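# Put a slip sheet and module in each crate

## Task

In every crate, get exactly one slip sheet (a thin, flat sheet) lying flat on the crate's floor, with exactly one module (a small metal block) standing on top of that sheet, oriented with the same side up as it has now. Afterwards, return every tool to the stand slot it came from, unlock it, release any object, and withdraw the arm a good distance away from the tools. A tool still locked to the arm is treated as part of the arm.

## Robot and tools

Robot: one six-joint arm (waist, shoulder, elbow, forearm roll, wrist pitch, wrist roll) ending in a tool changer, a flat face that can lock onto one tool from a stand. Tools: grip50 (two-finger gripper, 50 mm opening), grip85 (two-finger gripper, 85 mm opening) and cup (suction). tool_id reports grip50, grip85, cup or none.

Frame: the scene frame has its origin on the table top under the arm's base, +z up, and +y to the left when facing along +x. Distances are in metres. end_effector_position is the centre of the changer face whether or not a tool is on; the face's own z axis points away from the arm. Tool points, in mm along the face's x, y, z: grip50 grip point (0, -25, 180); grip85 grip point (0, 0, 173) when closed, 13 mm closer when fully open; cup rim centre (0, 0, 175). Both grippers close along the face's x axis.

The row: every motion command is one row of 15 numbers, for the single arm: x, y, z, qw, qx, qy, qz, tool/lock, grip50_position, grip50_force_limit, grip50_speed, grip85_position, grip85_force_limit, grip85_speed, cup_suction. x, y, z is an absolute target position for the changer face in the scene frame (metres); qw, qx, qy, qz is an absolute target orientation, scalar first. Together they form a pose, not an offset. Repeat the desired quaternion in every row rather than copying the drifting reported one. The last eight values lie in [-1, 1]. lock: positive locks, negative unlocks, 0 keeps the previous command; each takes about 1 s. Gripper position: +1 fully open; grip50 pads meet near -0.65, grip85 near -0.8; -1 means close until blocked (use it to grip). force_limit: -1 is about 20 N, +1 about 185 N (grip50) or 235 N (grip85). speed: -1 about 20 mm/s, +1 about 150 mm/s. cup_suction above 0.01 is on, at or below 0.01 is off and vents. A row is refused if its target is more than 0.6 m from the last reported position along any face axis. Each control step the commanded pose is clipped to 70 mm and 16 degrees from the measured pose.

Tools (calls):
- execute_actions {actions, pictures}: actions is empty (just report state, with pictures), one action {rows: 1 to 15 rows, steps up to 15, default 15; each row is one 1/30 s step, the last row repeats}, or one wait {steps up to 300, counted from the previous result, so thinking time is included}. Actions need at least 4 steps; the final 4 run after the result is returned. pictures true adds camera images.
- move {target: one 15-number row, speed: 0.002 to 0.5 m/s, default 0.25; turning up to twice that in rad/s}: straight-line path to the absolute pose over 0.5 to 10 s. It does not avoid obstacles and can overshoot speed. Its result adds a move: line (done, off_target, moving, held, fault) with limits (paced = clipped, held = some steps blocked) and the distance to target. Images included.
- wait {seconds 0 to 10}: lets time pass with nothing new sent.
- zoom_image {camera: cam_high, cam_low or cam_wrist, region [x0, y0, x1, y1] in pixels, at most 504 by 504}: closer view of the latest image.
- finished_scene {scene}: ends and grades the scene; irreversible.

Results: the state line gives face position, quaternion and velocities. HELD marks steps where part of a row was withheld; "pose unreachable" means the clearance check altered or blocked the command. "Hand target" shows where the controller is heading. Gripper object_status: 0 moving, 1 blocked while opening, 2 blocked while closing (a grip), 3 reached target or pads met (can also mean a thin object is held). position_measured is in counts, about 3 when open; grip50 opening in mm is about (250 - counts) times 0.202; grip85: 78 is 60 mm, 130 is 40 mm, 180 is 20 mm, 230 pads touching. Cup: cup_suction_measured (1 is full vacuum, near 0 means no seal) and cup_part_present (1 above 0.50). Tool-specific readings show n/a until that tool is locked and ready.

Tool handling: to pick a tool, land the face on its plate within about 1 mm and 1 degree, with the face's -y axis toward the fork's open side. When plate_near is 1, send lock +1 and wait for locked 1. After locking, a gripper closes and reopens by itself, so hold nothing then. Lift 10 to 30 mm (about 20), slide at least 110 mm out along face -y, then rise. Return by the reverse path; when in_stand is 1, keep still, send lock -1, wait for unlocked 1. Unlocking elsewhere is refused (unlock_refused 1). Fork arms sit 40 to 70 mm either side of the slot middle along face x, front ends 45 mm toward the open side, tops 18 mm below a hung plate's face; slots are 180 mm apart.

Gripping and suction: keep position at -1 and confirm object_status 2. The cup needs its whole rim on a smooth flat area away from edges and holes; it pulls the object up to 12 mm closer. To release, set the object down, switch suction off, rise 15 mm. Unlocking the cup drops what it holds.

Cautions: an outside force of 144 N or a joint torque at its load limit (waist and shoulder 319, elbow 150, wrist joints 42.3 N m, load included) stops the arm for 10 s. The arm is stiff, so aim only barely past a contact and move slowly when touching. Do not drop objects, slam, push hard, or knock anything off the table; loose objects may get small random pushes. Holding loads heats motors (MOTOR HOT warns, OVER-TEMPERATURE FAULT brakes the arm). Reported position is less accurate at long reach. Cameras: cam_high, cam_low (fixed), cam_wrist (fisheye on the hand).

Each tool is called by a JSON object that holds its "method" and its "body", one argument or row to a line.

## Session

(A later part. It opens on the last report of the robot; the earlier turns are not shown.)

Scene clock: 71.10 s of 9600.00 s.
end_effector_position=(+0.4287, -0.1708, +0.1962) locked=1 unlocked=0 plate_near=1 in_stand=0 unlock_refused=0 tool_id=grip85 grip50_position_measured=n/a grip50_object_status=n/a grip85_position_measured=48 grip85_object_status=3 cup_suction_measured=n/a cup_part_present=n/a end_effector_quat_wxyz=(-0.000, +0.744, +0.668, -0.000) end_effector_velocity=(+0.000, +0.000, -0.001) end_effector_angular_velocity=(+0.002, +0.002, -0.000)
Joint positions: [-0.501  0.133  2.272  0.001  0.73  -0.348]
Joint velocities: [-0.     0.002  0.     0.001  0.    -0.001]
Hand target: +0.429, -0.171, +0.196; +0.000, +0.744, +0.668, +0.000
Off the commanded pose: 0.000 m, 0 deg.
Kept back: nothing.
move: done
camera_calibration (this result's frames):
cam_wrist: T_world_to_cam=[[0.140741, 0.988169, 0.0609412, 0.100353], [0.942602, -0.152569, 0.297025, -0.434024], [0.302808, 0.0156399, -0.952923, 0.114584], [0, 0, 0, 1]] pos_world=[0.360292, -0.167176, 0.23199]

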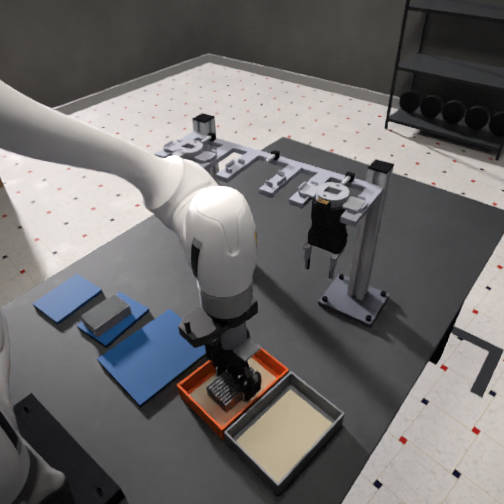

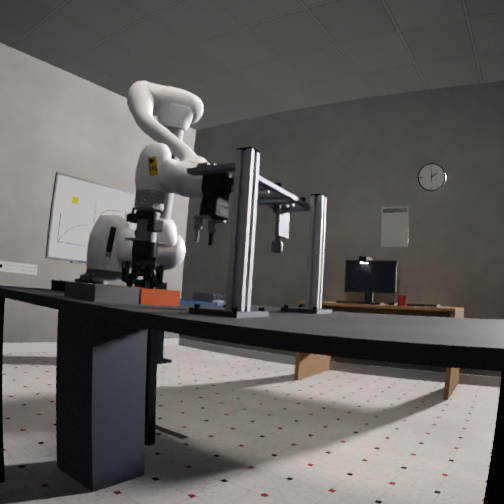

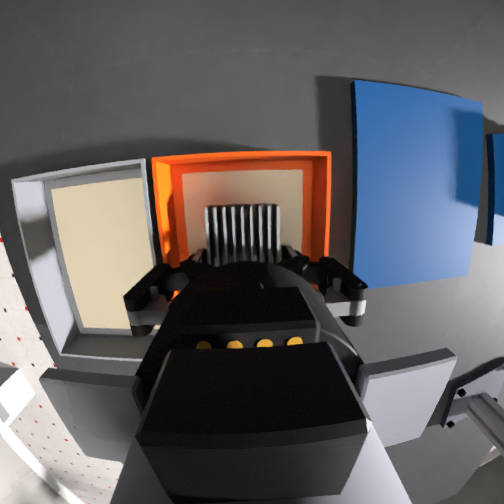

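{"method": "move", "body": {
  "target": [0.4287, -0.1708, 0.245, 0, 0.74431, 0.66783, 0, 0, 1, 0, 0, 0.65, -0.3, -0.3, -1],
  "speed": 0.1
}}

Scene clock: 72.10 s of 9600.00 s.
end_effector_position=(+0.4286, -0.1707, +0.2450) locked=1 unlocked=0 plate_near=1 in_stand=0 unlock_refused=0 tool_id=grip85 grip50_position_measured=n/a grip50_object_status=n/a grip85_position_measured=48 grip85_object_status=3 cup_suction_measured=n/a cup_part_present=n/a end_effector_quat_wxyz=(-0.000, +0.744, +0.668, +0.000) end_effector_velocity=(+0.000, -0.000, -0.000) end_effector_angular_velocity=(+0.001, +0.000, -0.001)
Joint positions: [-0.501  0.061  2.232  0.001  0.842 -0.348]
Joint velocities: [-0.001  0.001 -0.     0.001  0.     0.   ]
Hand target: +0.429, -0.171, +0.245; -0.000, +0.744, +0.668, +0.000
Off the commanded pose: 0.000 m, 0 deg.
Kept back: nothing.
move: done
camera_calibration (this result's frames):
cam_wrist: T_world_to_cam=[[0.140552, 0.988188, 0.0610696, 0.0973135], [0.942632, -0.152427, 0.297005, -0.448388], [0.302805, 0.0158216, -0.952921, 0.161196], [0, 0, 0, 1]] pos_world=[0.360176, -0.167061, 0.280838]

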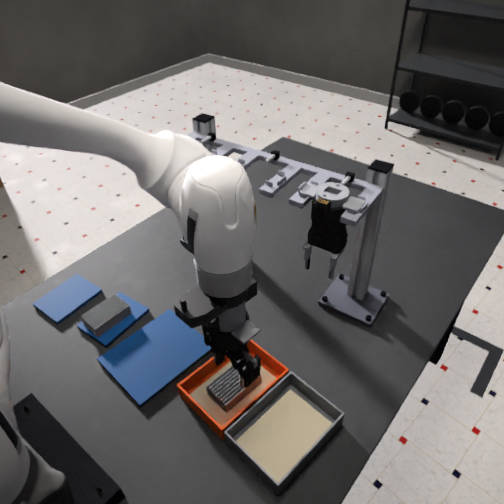

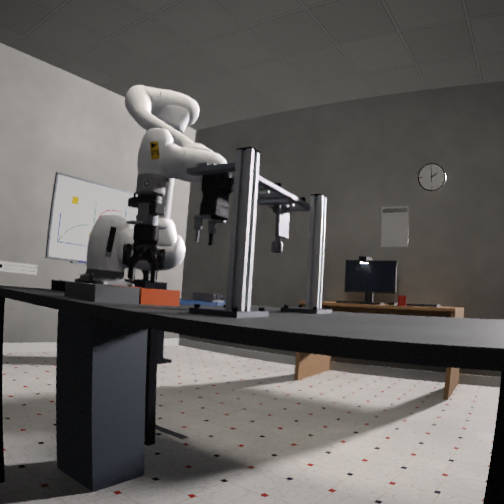

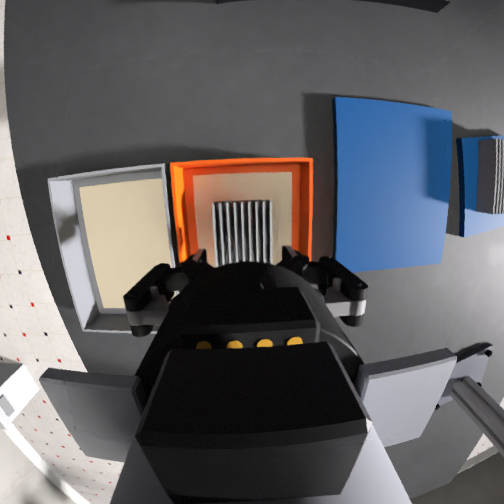

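{"method": "move", "body": {
  "target": [0.376, 0.195, 0.25, 0, 0.72357, 0.69025, 0, 0, 1, 0, 0, 1, -0.3, -0.3, -1],
  "speed": 0.25
}}

Scene clock: 74.20 s of 9600.00 s.
end_effector_position=(+0.3760, +0.1955, +0.2499) locked=1 unlocked=0 plate_near=1 in_stand=0 unlock_refused=0 tool_id=grip85 grip50_position_measured=n/a grip50_object_status=n/a grip85_position_measured=3 grip85_object_status=3 cup_suction_measured=n/a cup_part_present=n/a end_effector_quat_wxyz=(-0.001, +0.724, +0.690, +0.000) end_effector_velocity=(+0.000, +0.000, +0.001) end_effector_angular_velocity=(+0.001, -0.002, -0.001)
Joint positions: [ 0.355 -0.002  2.289 -0.003  0.85   0.451]
Joint velocities: [-0.    -0.001 -0.     0.001 -0.     0.001]
Hand target: +0.376, +0.196, +0.250; -0.001, +0.724, +0.690, +0.000
Off the commanded pose: 0.001 m, 0 deg.
Kept back: nothing.
move: done
camera_calibration (this result's frames):
cam_wrist: T_world_to_cam=[[0.0801983, 0.994816, 0.0625262, -0.236406], [0.950384, -0.0952296, 0.296143, -0.358365], [0.300563, 0.0356737, -0.953095, 0.173014], [0, 0, 0, 1]] pos_world=[0.307542, 0.194881, 0.285807]

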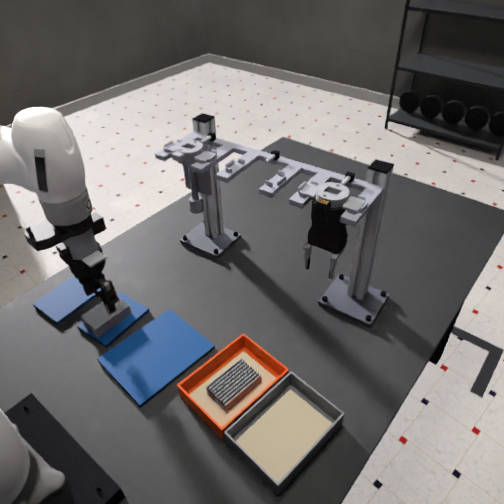

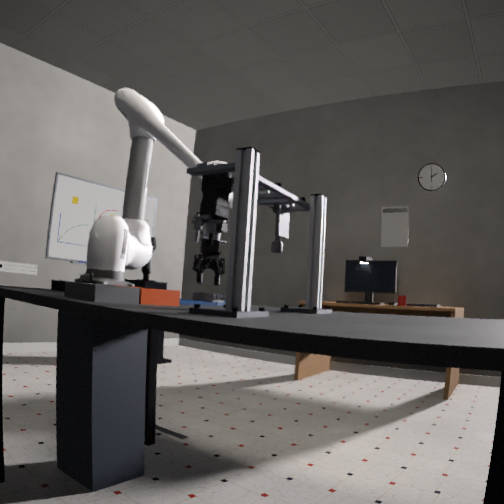

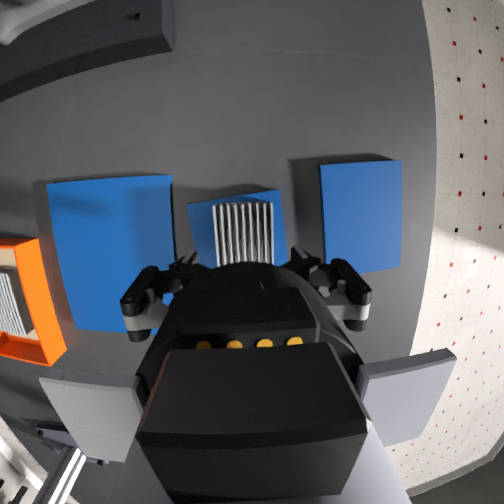

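{"method": "zoom_image", "body": {
  "camera": "cam_wrist",
  "region": [150, 140, 350, 310]
}}

Region (150, 140, 350, 310) of cam_wrist's 504x504 image, scaled by 2.520, with more detail than that image has; it fills the top 428 rows of this view, and the rest is white.

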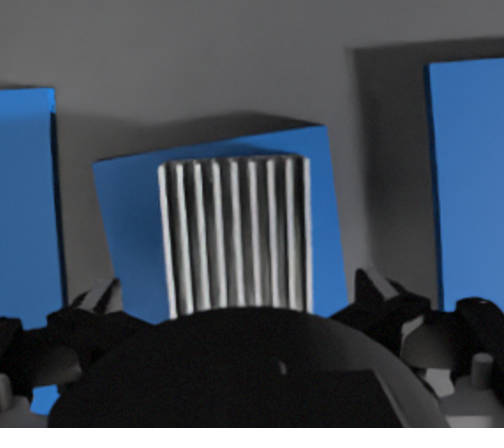

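{"method": "move", "body": {
  "target": [0.3775, 0.1949, 0.199, 0, 0.72055, 0.69340, 0, 0, 1, 0, 0, 1, -0.3, -0.3, -1],
  "speed": 0.08
}}

Scene clock: 75.57 s of 9600.00 s.
end_effector_position=(+0.3777, +0.1949, +0.1990) locked=1 unlocked=0 plate_near=1 in_stand=0 unlock_refused=0 tool_id=grip85 grip50_position_measured=n/a grip50_object_status=n/a grip85_position_measured=3 grip85_object_status=3 cup_suction_measured=n/a cup_part_present=n/a end_effector_quat_wxyz=(+0.000, +0.721, +0.693, +0.000) end_effector_velocity=(-0.000, +0.000, -0.000) end_effector_angular_velocity=(-0.001, +0.000, -0.002)
Joint positions: [ 0.353  0.078  2.332 -0.007  0.726  0.442]
Joint velocities: [ 0.001  0.    -0.    -0.001  0.     0.003]
Hand target: +0.378, +0.195, +0.199; +0.000, +0.721, +0.693, -0.000
Off the commanded pose: 0.000 m, 0 deg.
Kept back: nothing.
move: done
camera_calibration (this result's frames):
cam_wrist: T_world_to_cam=[[0.0715734, 0.995578, 0.060849, -0.229342], [0.950904, -0.086523, 0.297145, -0.346959], [0.301095, 0.036594, -0.952892, 0.123523], [0, 0, 0, 1]] pos_world=[0.309148, 0.193788, 0.234756]

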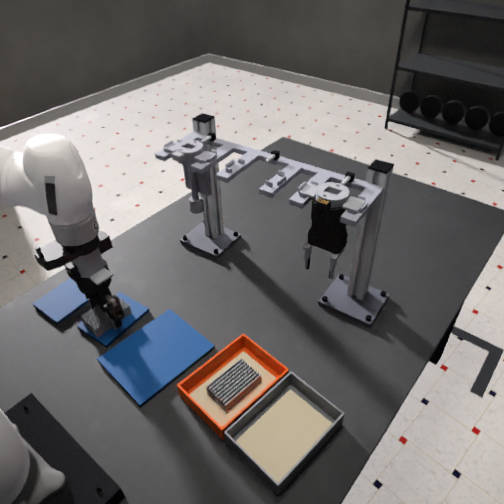

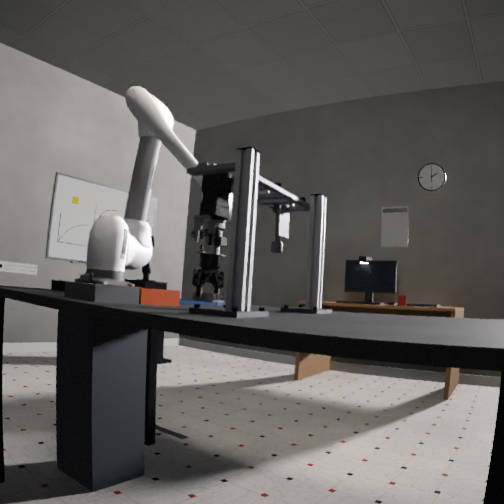

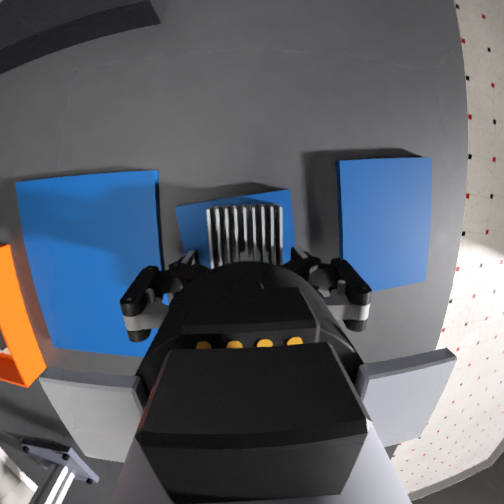

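{"method": "move", "body": {
  "target": [0.3775, 0.1955, 0.199, 0, 0.72055, 0.69340, 0, 0, 1, 0, 0, -1, -0.3, -0.3, -1],
  "speed": 0.02
}}

Scene clock: 76.53 s of 9600.00 s.
end_effector_position=(+0.3775, +0.1955, +0.1990) locked=1 unlocked=0 plate_near=1 in_stand=0 unlock_refused=0 tool_id=grip85 grip50_position_measured=n/a grip50_object_status=n/a grip85_position_measured=80 grip85_object_status=2 cup_suction_measured=n/a cup_part_present=n/a end_effector_quat_wxyz=(-0.000, +0.721, +0.693, -0.000) end_effector_velocity=(-0.000, +0.000, -0.001) end_effector_angular_velocity=(-0.000, +0.002, -0.001)
Joint positions: [ 0.354  0.079  2.332 -0.006  0.727  0.443]
Joint velocities: [ 0.     0.002  0.     0.001 -0.     0.001]
Hand target: +0.377, +0.196, +0.199; -0.000, +0.721, +0.693, -0.000
Off the commanded pose: 0.000 m, 0 deg.
Kept back: nothing.
move: done
camera_calibration (this result's frames):
cam_wrist: T_world_to_cam=[[0.0714884, 0.99558, 0.0609068, -0.229873], [0.950968, -0.0864523, 0.296961, -0.346774], [0.300914, 0.0366911, -0.952945, 0.12366], [0, 0, 0, 1]] pos_world=[0.308994, 0.194341, 0.23482]

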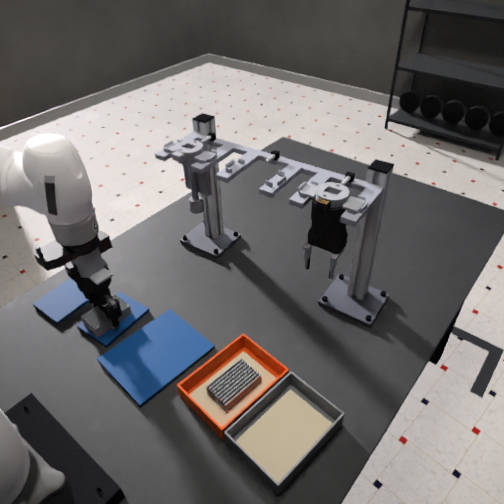

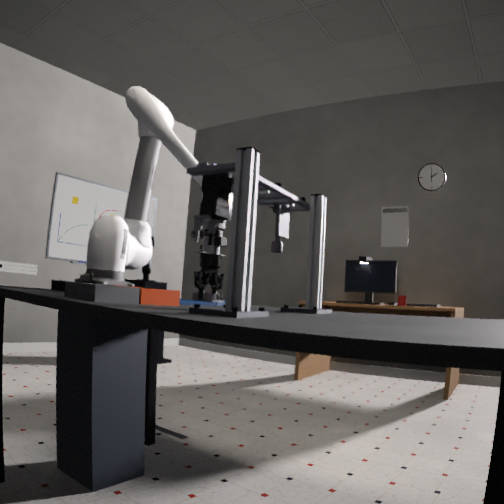

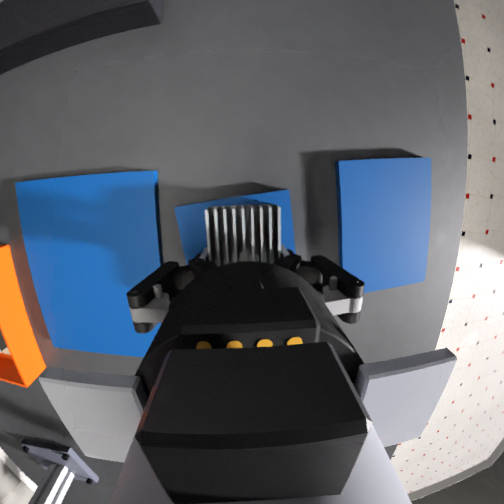

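{"method": "move", "body": {
  "target": [0.3775, 0.1955, 0.25, 0, 0.72055, 0.69340, 0, 0, 1, 0, 0, -1, -0.3, -0.3, -1],
  "speed": 0.1
}}

Scene clock: 77.57 s of 9600.00 s.
end_effector_position=(+0.3773, +0.1955, +0.2500) locked=1 unlocked=0 plate_near=1 in_stand=0 unlock_refused=0 tool_id=grip85 grip50_position_measured=n/a grip50_object_status=n/a grip85_position_measured=80 grip85_object_status=2 cup_suction_measured=n/a cup_part_present=n/a end_effector_quat_wxyz=(-0.000, +0.721, +0.693, -0.000) end_effector_velocity=(+0.000, +0.000, -0.000) end_effector_angular_velocity=(+0.000, +0.000, -0.001)
Joint positions: [ 0.355 -0.     2.287 -0.006  0.85   0.443]
Joint velocities: [-0.001  0.001 -0.001  0.001 -0.    -0.   ]
Hand target: +0.377, +0.195, +0.250; -0.000, +0.721, +0.693, +0.000
Off the commanded pose: 0.000 m, 0 deg.
Kept back: nothing.
move: done
camera_calibration (this result's frames):
cam_wrist: T_world_to_cam=[[0.0713669, 0.995581, 0.06103, -0.232932], [0.950991, -0.0863713, 0.29691, -0.361794], [0.300869, 0.0368495, -0.952953, 0.172322], [0, 0, 0, 1]] pos_world=[0.308841, 0.194304, 0.285851]

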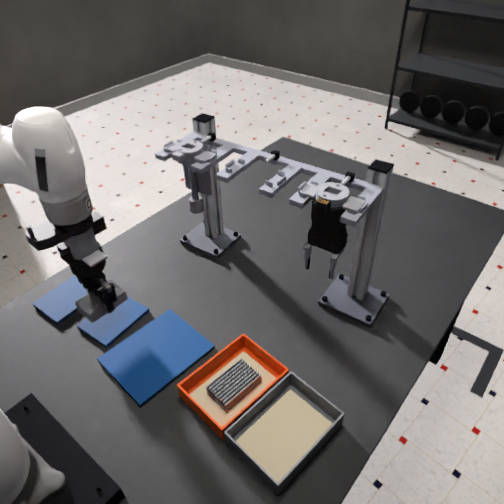

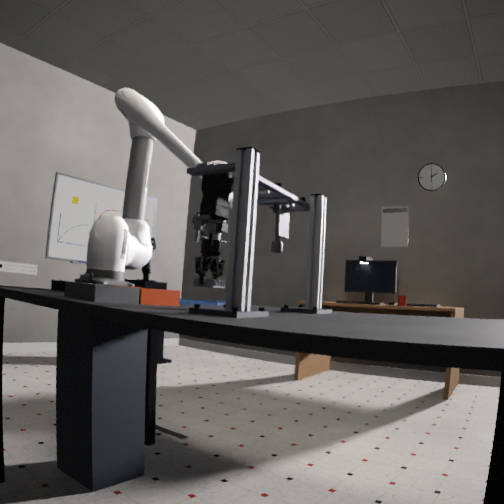

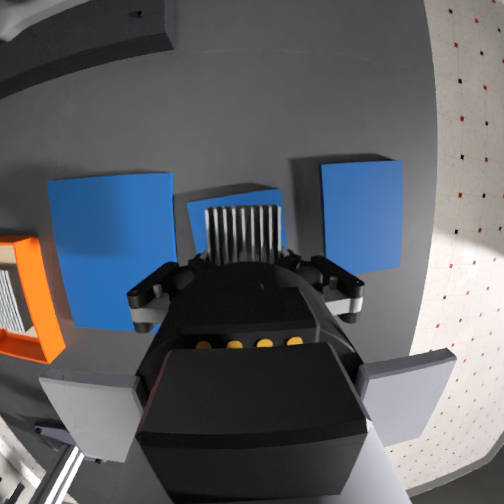

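{"method": "move", "body": {
  "target": [0.4134, -0.3124, 0.26, 0, 0.74256, 0.66978, 0, 0, 1, 0, 0, -1, -0.3, -0.3, -1],
  "speed": 0.25
}}

Scene clock: 80.20 s of 9600.00 s.
end_effector_position=(+0.4132, -0.3130, +0.2602) locked=1 unlocked=0 plate_near=1 in_stand=0 unlock_refused=0 tool_id=grip85 grip50_position_measured=n/a grip50_object_status=n/a grip85_position_measured=80 grip85_object_status=2 cup_suction_measured=n/a cup_part_present=n/a end_effector_quat_wxyz=(+0.001, +0.743, +0.670, -0.000) end_effector_velocity=(+0.000, -0.000, +0.001) end_effector_angular_velocity=(-0.001, -0.003, +0.000)
Joint positions: [-0.763  0.127  2.121  0.002  0.885 -0.615]
Joint velocities: [-0.    -0.001 -0.001  0.001 -0.    -0.002]
Hand target: +0.413, -0.313, +0.260; +0.001, +0.743, +0.670, -0.000
Off the commanded pose: 0.001 m, 0 deg.
Kept back: nothing.
move: done
camera_calibration (this result's frames):
cam_wrist: T_world_to_cam=[[0.135482, 0.98903, 0.0588516, 0.242129], [0.943191, -0.146934, 0.297995, -0.458821], [0.303373, 0.0151355, -0.952752, 0.18204], [0, 0, 0, 1]] pos_world=[0.344726, -0.309645, 0.295915]

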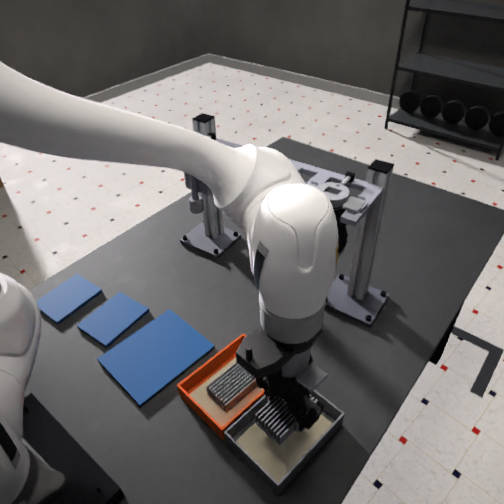

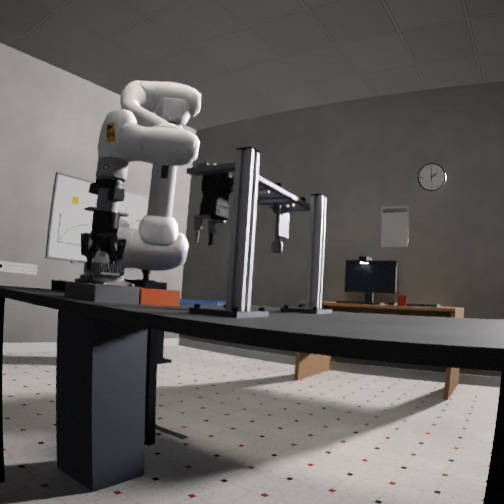

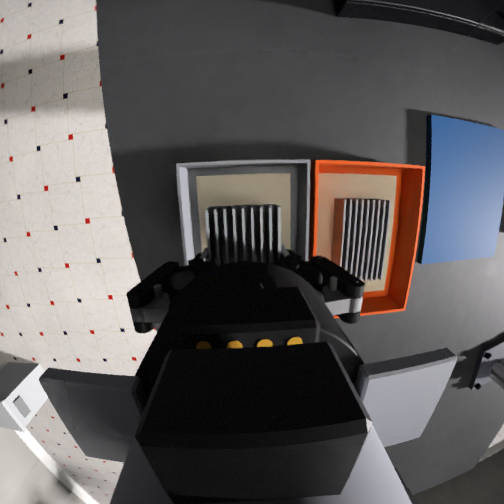

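{"method": "move", "body": {
  "target": [0.4134, -0.3124, 0.203, 0, 0.74256, 0.66978, 0, 0, 1, 0, 0, -1, -0.3, -0.3, -1],
  "speed": 0.08
}}

Scene clock: 81.43 s of 9600.00 s.
end_effector_position=(+0.4135, -0.3125, +0.2030) locked=1 unlocked=0 plate_near=1 in_stand=0 unlock_refused=0 tool_id=grip85 grip50_position_measured=n/a grip50_object_status=n/a grip85_position_measured=80 grip85_object_status=2 cup_suction_measured=n/a cup_part_present=n/a end_effector_quat_wxyz=(+0.000, +0.743, +0.670, -0.000) end_effector_velocity=(-0.000, -0.000, -0.001) end_effector_angular_velocity=(-0.000, +0.002, +0.002)
Joint positions: [-0.762  0.202  2.166  0.004  0.767 -0.615]
Joint velocities: [-0.     0.002  0.    -0.002 -0.001 -0.001]
Hand target: +0.414, -0.313, +0.203; +0.000, +0.743, +0.670, -0.000
Off the commanded pose: 0.000 m, 0 deg.
Kept back: nothing.
move: done
camera_calibration (this result's frames):
cam_wrist: T_world_to_cam=[[0.135688, 0.988881, 0.0608494, 0.244442], [0.943374, -0.147721, 0.297025, -0.442132], [0.302711, 0.017101, -0.952929, 0.128352], [0, 0, 0, 1]] pos_world=[0.345074, -0.309231, 0.238761]

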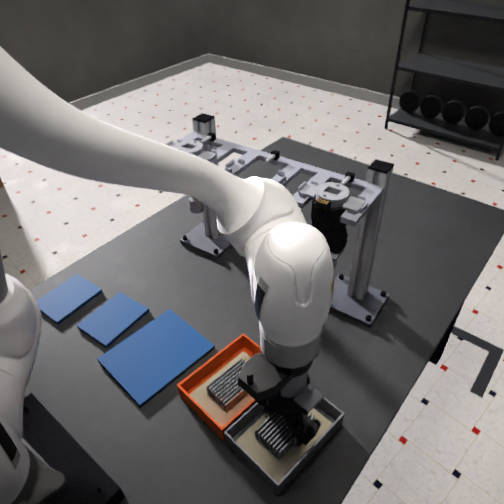

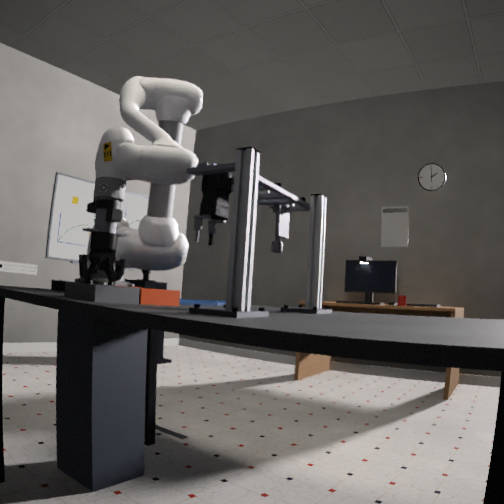

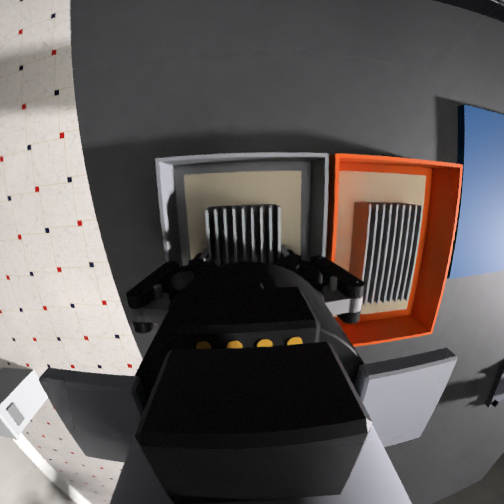

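{"method": "move", "body": {
  "target": [0.4134, -0.3124, 0.1962, 0, 0.74256, 0.66978, 0, 0, 1, 0, 0, -1, -0.3, -0.3, -1],
  "speed": 0.012
}}

Scene clock: 82.43 s of 9600.00 s.
end_effector_position=(+0.4134, -0.3124, +0.1962) locked=1 unlocked=0 plate_near=1 in_stand=0 unlock_refused=0 tool_id=grip85 grip50_position_measured=n/a grip50_object_status=n/a grip85_position_measured=80 grip85_object_status=2 cup_suction_measured=n/a cup_part_present=n/a end_effector_quat_wxyz=(+0.000, +0.743, +0.670, -0.000) end_effector_velocity=(+0.000, -0.000, +0.000) end_effector_angular_velocity=(-0.000, -0.001, +0.003)
Joint positions: [-0.762  0.212  2.171  0.004  0.753 -0.615]
Joint velocities: [ 0.    -0.    -0.     0.    -0.001 -0.003]
Hand target: +0.413, -0.312, +0.196; +0.000, +0.743, +0.670, -0.000
Off the commanded pose: 0.000 m, 0 deg.
Kept back: nothing.
move: done
camera_calibration (this result's frames):
cam_wrist: T_world_to_cam=[[0.135576, 0.988892, 0.0609245, 0.244806], [0.943384, -0.147637, 0.297037, -0.440003], [0.302732, 0.0172042, -0.95292, 0.121961], [0, 0, 0, 1]] pos_world=[0.344981, -0.309145, 0.232001]

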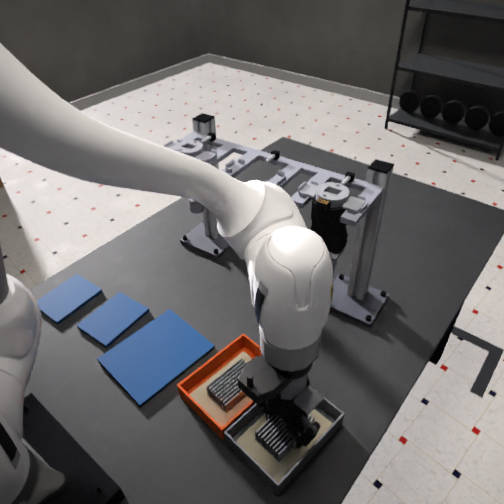

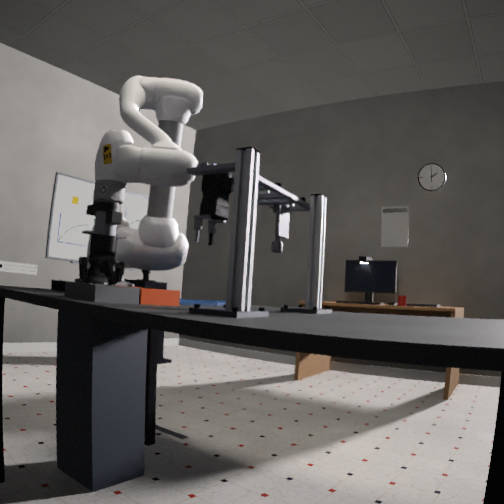

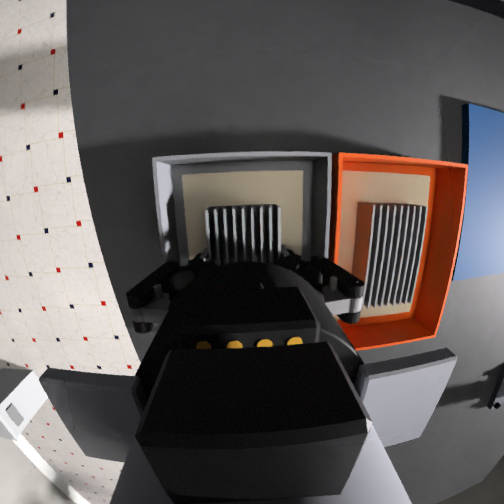

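{"method": "move", "body": {
  "target": [0.4134, -0.3124, 0.1962, 0, 0.74256, 0.66978, 0, 0, 1, 0, 0, 0.65, -0.3, -0.3, -1],
  "speed": 0.012
}}

Scene clock: 83.37 s of 9600.00 s.
end_effector_position=(+0.4134, -0.3124, +0.1962) locked=1 unlocked=0 plate_near=1 in_stand=0 unlock_refused=0 tool_id=grip85 grip50_position_measured=n/a grip50_object_status=n/a grip85_position_measured=48 grip85_object_status=3 cup_suction_measured=n/a cup_part_present=n/a end_effector_quat_wxyz=(-0.000, +0.743, +0.670, -0.000) end_effector_velocity=(-0.000, -0.000, -0.000) end_effector_angular_velocity=(-0.000, +0.000, +0.001)
Joint positions: [-0.762  0.212  2.171  0.004  0.753 -0.615]
Joint velocities: [-0.     0.    -0.    -0.001  0.    -0.001]
Hand target: +0.413, -0.312, +0.196; +0.000, +0.743, +0.670, +0.000
Off the commanded pose: 0.000 m, 0 deg.
Kept back: nothing.
move: done
camera_calibration (this result's frames):
cam_wrist: T_world_to_cam=[[0.135562, 0.988893, 0.0609455, 0.244798], [0.943388, -0.147629, 0.297025, -0.439987], [0.302724, 0.01723, -0.952923, 0.121964], [0, 0, 0, 1]] pos_world=[0.344972, -0.309136, 0.23199]

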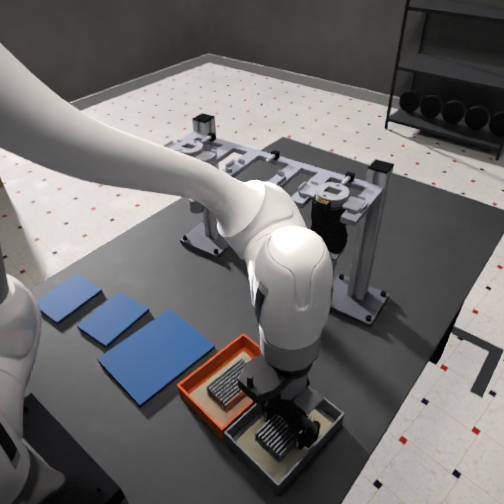

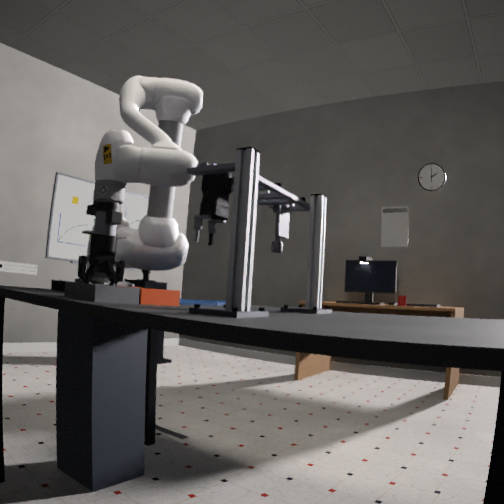

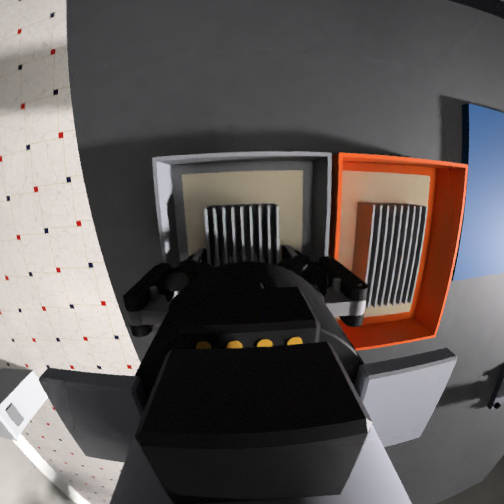

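{"method": "move", "body": {
  "target": [0.4134, -0.3124, 0.245, 0, 0.74256, 0.66978, 0, 0, 1, 0, 0, 0.65, -0.3, -0.3, -1],
  "speed": 0.1
}}

Scene clock: 84.37 s of 9600.00 s.
end_effector_position=(+0.4133, -0.3123, +0.2450) locked=1 unlocked=0 plate_near=1 in_stand=0 unlock_refused=0 tool_id=grip85 grip50_position_measured=n/a grip50_object_status=n/a grip85_position_measured=48 grip85_object_status=3 cup_suction_measured=n/a cup_part_present=n/a end_effector_quat_wxyz=(-0.000, +0.742, +0.670, +0.000) end_effector_velocity=(+0.000, -0.000, +0.001) end_effector_angular_velocity=(-0.001, -0.002, -0.001)
Joint positions: [-0.762  0.146  2.134  0.004  0.856 -0.615]
Joint velocities: [ 0.    -0.002 -0.     0.    -0.     0.001]
Hand target: +0.413, -0.312, +0.245; -0.000, +0.743, +0.670, +0.000
Off the commanded pose: 0.000 m, 0 deg.
Kept back: nothing.
move: done
camera_calibration (this result's frames):
cam_wrist: T_world_to_cam=[[0.135345, 0.988917, 0.0610396, 0.241791], [0.943418, -0.147451, 0.29702, -0.454333], [0.302728, 0.0173858, -0.952918, 0.16858], [0, 0, 0, 1]] pos_world=[0.344866, -0.309034, 0.28083]

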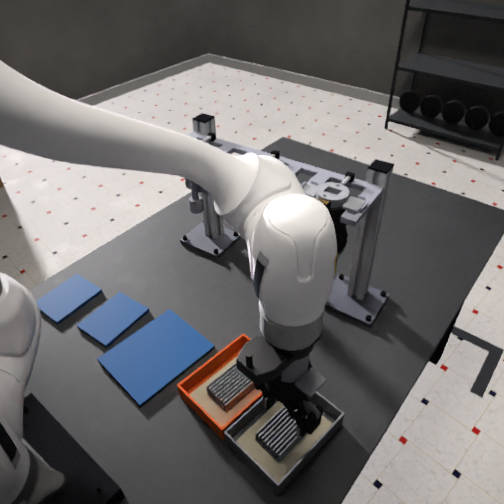

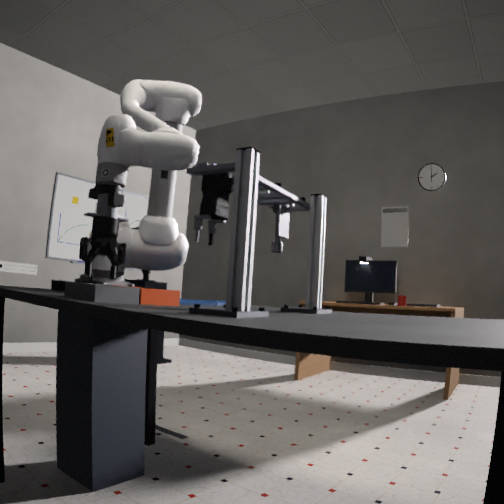

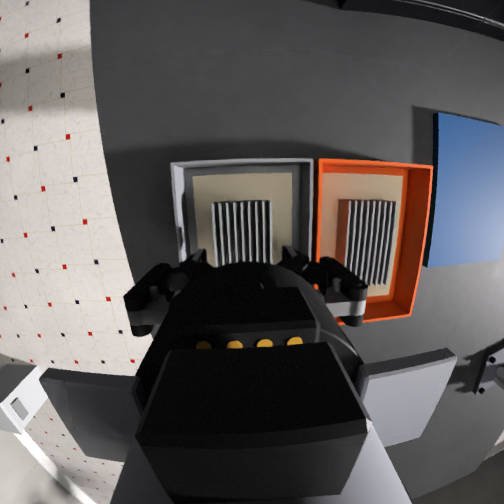

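{"method": "move", "body": {
  "target": [0.5694, -0.0298, 0.3834, 0, 0.67688, 0.7361, 0, 0, 1, 0, 0, 1, -0.3, -0.3, -1],
  "speed": 0.25
}}

Scene clock: 86.37 s of 9600.00 s.
end_effector_position=(+0.5692, -0.0295, +0.3836) locked=1 unlocked=0 plate_near=1 in_stand=0 unlock_refused=0 tool_id=grip85 grip50_position_measured=n/a grip50_object_status=n/a grip85_position_measured=3 grip85_object_status=3 cup_suction_measured=n/a cup_part_present=n/a end_effector_quat_wxyz=(-0.001, +0.677, +0.736, +0.000) end_effector_velocity=(+0.000, +0.000, +0.000) end_effector_angular_velocity=(+0.002, -0.001, +0.001)
Joint positions: [-0.158  0.09   1.903  0.     1.142 -0.196]
Joint velocities: [-0.001  0.    -0.     0.002 -0.    -0.002]
Hand target: +0.569, -0.029, +0.384; -0.001, +0.677, +0.736, +0.001
Off the commanded pose: 0.000 m, 0 deg.
Kept back: nothing.
move: done
camera_calibration (this result's frames):
cam_wrist: T_world_to_cam=[[-0.0507232, 0.996763, 0.0623754, 0.0381706], [0.954416, 0.0299846, 0.296969, -0.60184], [0.294138, 0.0745953, -0.952848, 0.255035], [0, 0, 0, 1]] pos_world=[0.501327, -0.0390255, 0.419356]

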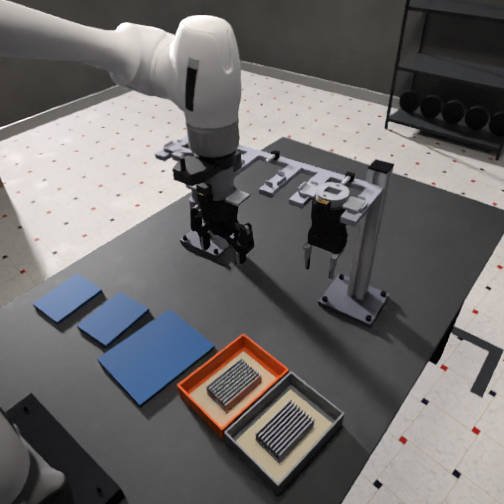

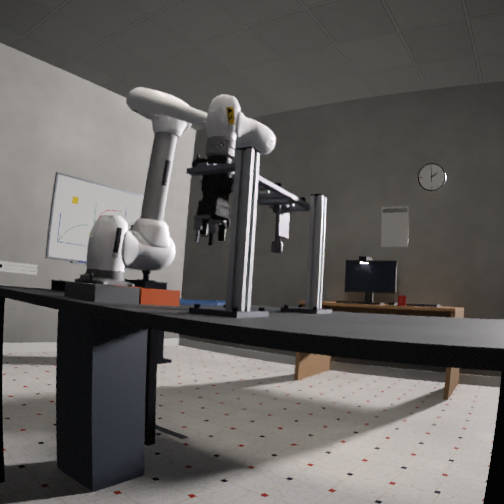

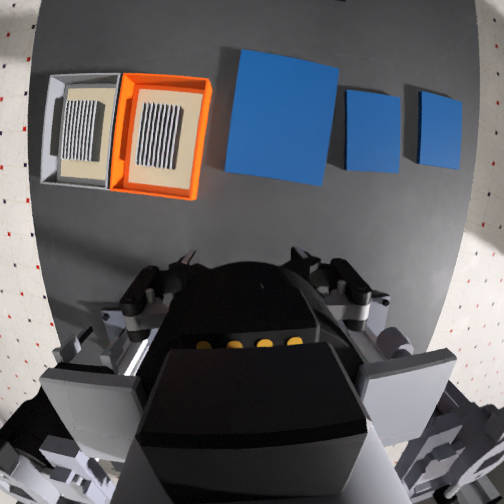

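{"method": "move", "body": {
  "target": [0.6940, -0.0193, 0.3834, 0, 0.67688, 0.7361, 0, 0, 1, 0, 0, 1, -0.3, -0.3, -1],
  "speed": 0.12
}}

Scene clock: 90.13 s of 9600.00 s.
end_effector_position=(+0.6939, -0.0193, +0.3836) locked=1 unlocked=0 plate_near=1 in_stand=0 unlock_refused=0 tool_id=grip85 grip50_position_measured=n/a grip50_object_status=n/a grip85_position_measured=3 grip85_object_status=3 cup_suction_measured=n/a cup_part_present=n/a end_effector_quat_wxyz=(-0.000, +0.677, +0.736, +0.000) end_effector_velocity=(+0.000, +0.000, -0.000) end_effector_angular_velocity=(+0.000, +0.001, +0.000)
Joint positions: [-0.122  0.279  1.671 -0.002  1.185 -0.16 ]
Joint velocities: [ 0.     0.001 -0.001  0.    -0.    -0.001]
Hand target: +0.694, -0.019, +0.384; -0.000, +0.677, +0.736, +0.000
Off the commanded pose: 0.000 m, 0 deg.
Kept back: nothing.
move: done
camera_calibration (this result's frames):
cam_wrist: T_world_to_cam=[[-0.0504535, 0.99686, 0.0610223, 0.0347499], [0.954402, 0.0301239, 0.297, -0.721232], [0.294229, 0.0732245, -0.952926, 0.217562], [0, 0, 0, 1]] pos_world=[0.626085, -0.0288453, 0.419405]

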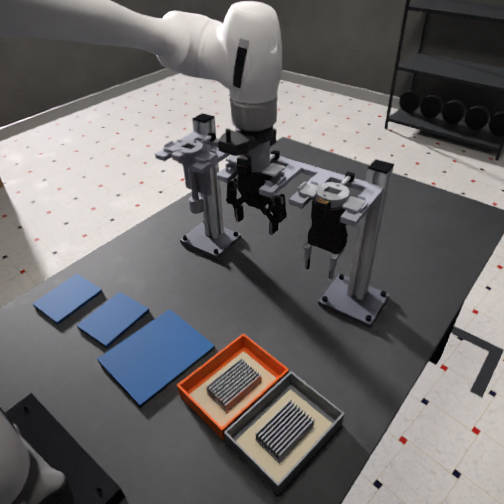

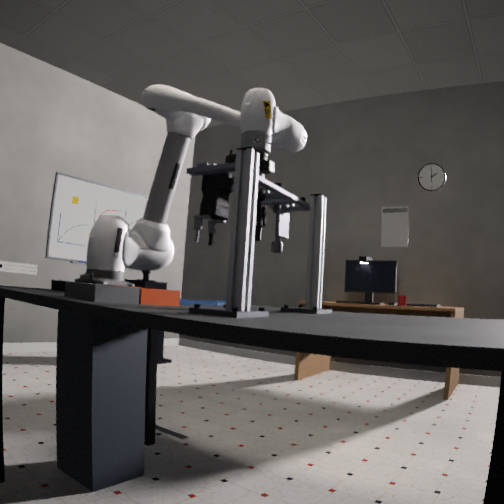

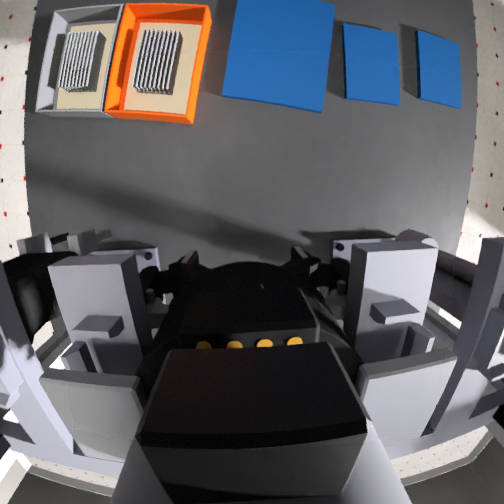

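{"method": "move", "body": {
  "target": [0.6940, -0.0193, 0.3642, 0, 0.67688, 0.7361, 0, 0, 1, 0, 0, 1, -0.3, -0.3, -1],
  "speed": 0.02
}}

Scene clock: 91.57 s of 9600.00 s.
end_effector_position=(+0.6941, -0.0193, +0.3642) locked=1 unlocked=0 plate_near=1 in_stand=1 unlock_refused=0 tool_id=grip85 grip50_position_measured=n/a grip50_object_status=n/a grip85_position_measured=3 grip85_object_status=3 cup_suction_measured=n/a cup_part_present=n/a end_effector_quat_wxyz=(+0.000, +0.677, +0.736, -0.000) end_effector_velocity=(+0.000, +0.000, +0.000) end_effector_angular_velocity=(-0.000, -0.001, +0.000)
Joint positions: [-0.122  0.291  1.692 -0.002  1.152 -0.159]
Joint velocities: [ 0.    -0.    -0.    -0.    -0.001  0.   ]
Hand target: +0.694, -0.019, +0.364; +0.000, +0.677, +0.736, -0.000
Off the commanded pose: 0.000 m, 0 deg.
Kept back: nothing.
move: done
camera_calibration (this result's frames):
cam_wrist: T_world_to_cam=[[-0.0503635, 0.996872, 0.0609063, 0.0358874], [0.954395, 0.0300699, 0.297027, -0.715592], [0.294267, 0.073088, -0.952925, 0.198995], [0, 0, 0, 1]] pos_world=[0.626208, -0.0288015, 0.399992]

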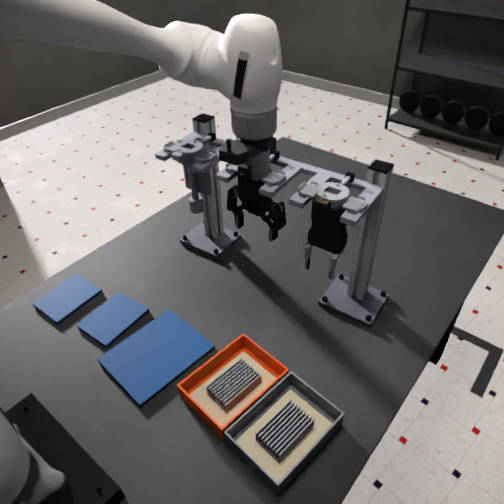

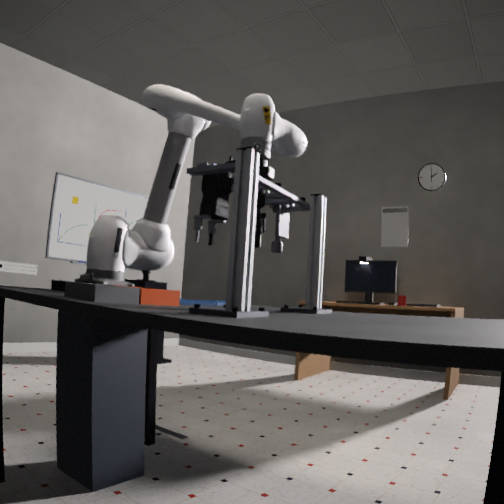

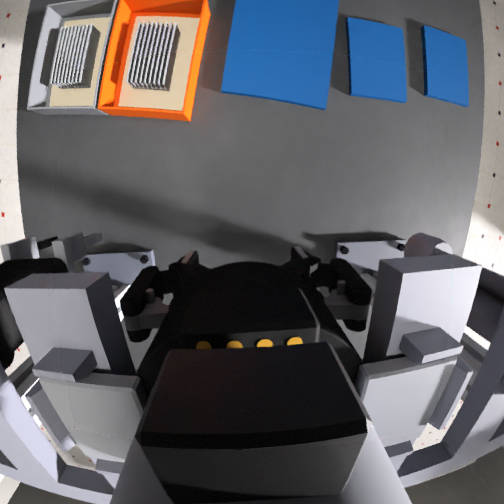

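{"method": "move", "body": {
  "target": [0.6940, -0.0193, 0.3636, 0, 0.67688, 0.7361, 0, 0, 1, 0, 0, 1, -0.3, -0.3, -1],
  "speed": 0.004
}}

Scene clock: 93.07 s of 9600.00 s.
end_effector_position=(+0.6940, -0.0193, +0.3636) locked=1 unlocked=0 plate_near=1 in_stand=1 unlock_refused=0 tool_id=grip85 grip50_position_measured=n/a grip50_object_status=n/a grip85_position_measured=3 grip85_object_status=3 cup_suction_measured=n/a cup_part_present=n/a end_effector_quat_wxyz=(+0.000, +0.677, +0.736, -0.000) end_effector_velocity=(-0.000, +0.000, +0.000) end_effector_angular_velocity=(+0.001, -0.000, +0.000)
Joint positions: [-0.122  0.292  1.693 -0.002  1.151 -0.159]
Joint velocities: [ 0.    -0.    -0.     0.001  0.    -0.   ]
Hand target: +0.694, -0.019, +0.364; +0.000, +0.677, +0.736, -0.000
Off the commanded pose: 0.000 m, 0 deg.
Kept back: nothing.
move: done
camera_calibration (this result's frames):
cam_wrist: T_world_to_cam=[[-0.0503653, 0.996872, 0.0609058, 0.0359165], [0.954392, 0.030071, 0.297037, -0.715368], [0.294277, 0.0730884, -0.952921, 0.198447], [0, 0, 0, 1]] pos_world=[0.626153, -0.0287965, 0.399408]

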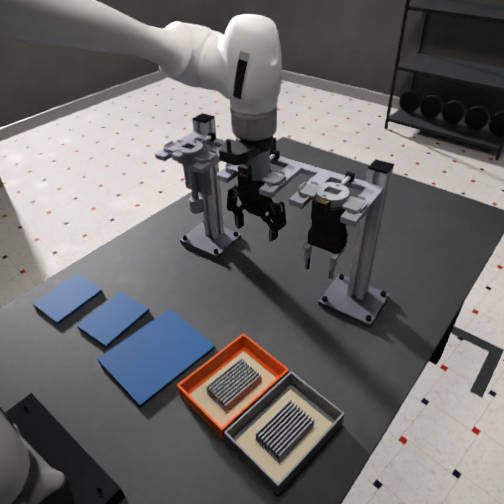

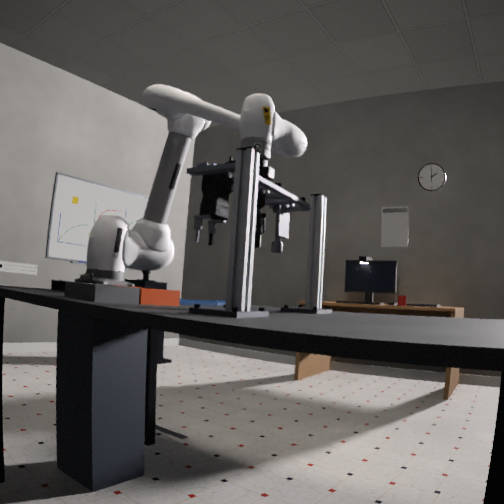

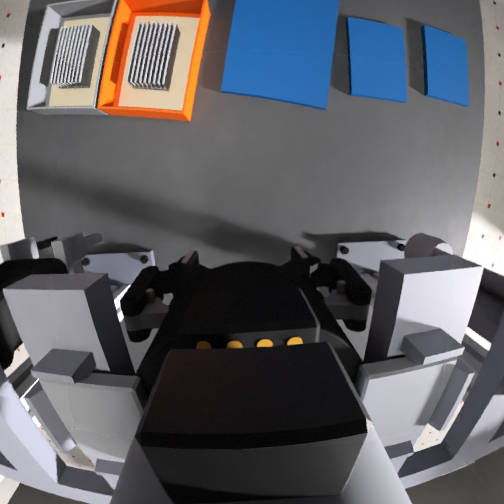

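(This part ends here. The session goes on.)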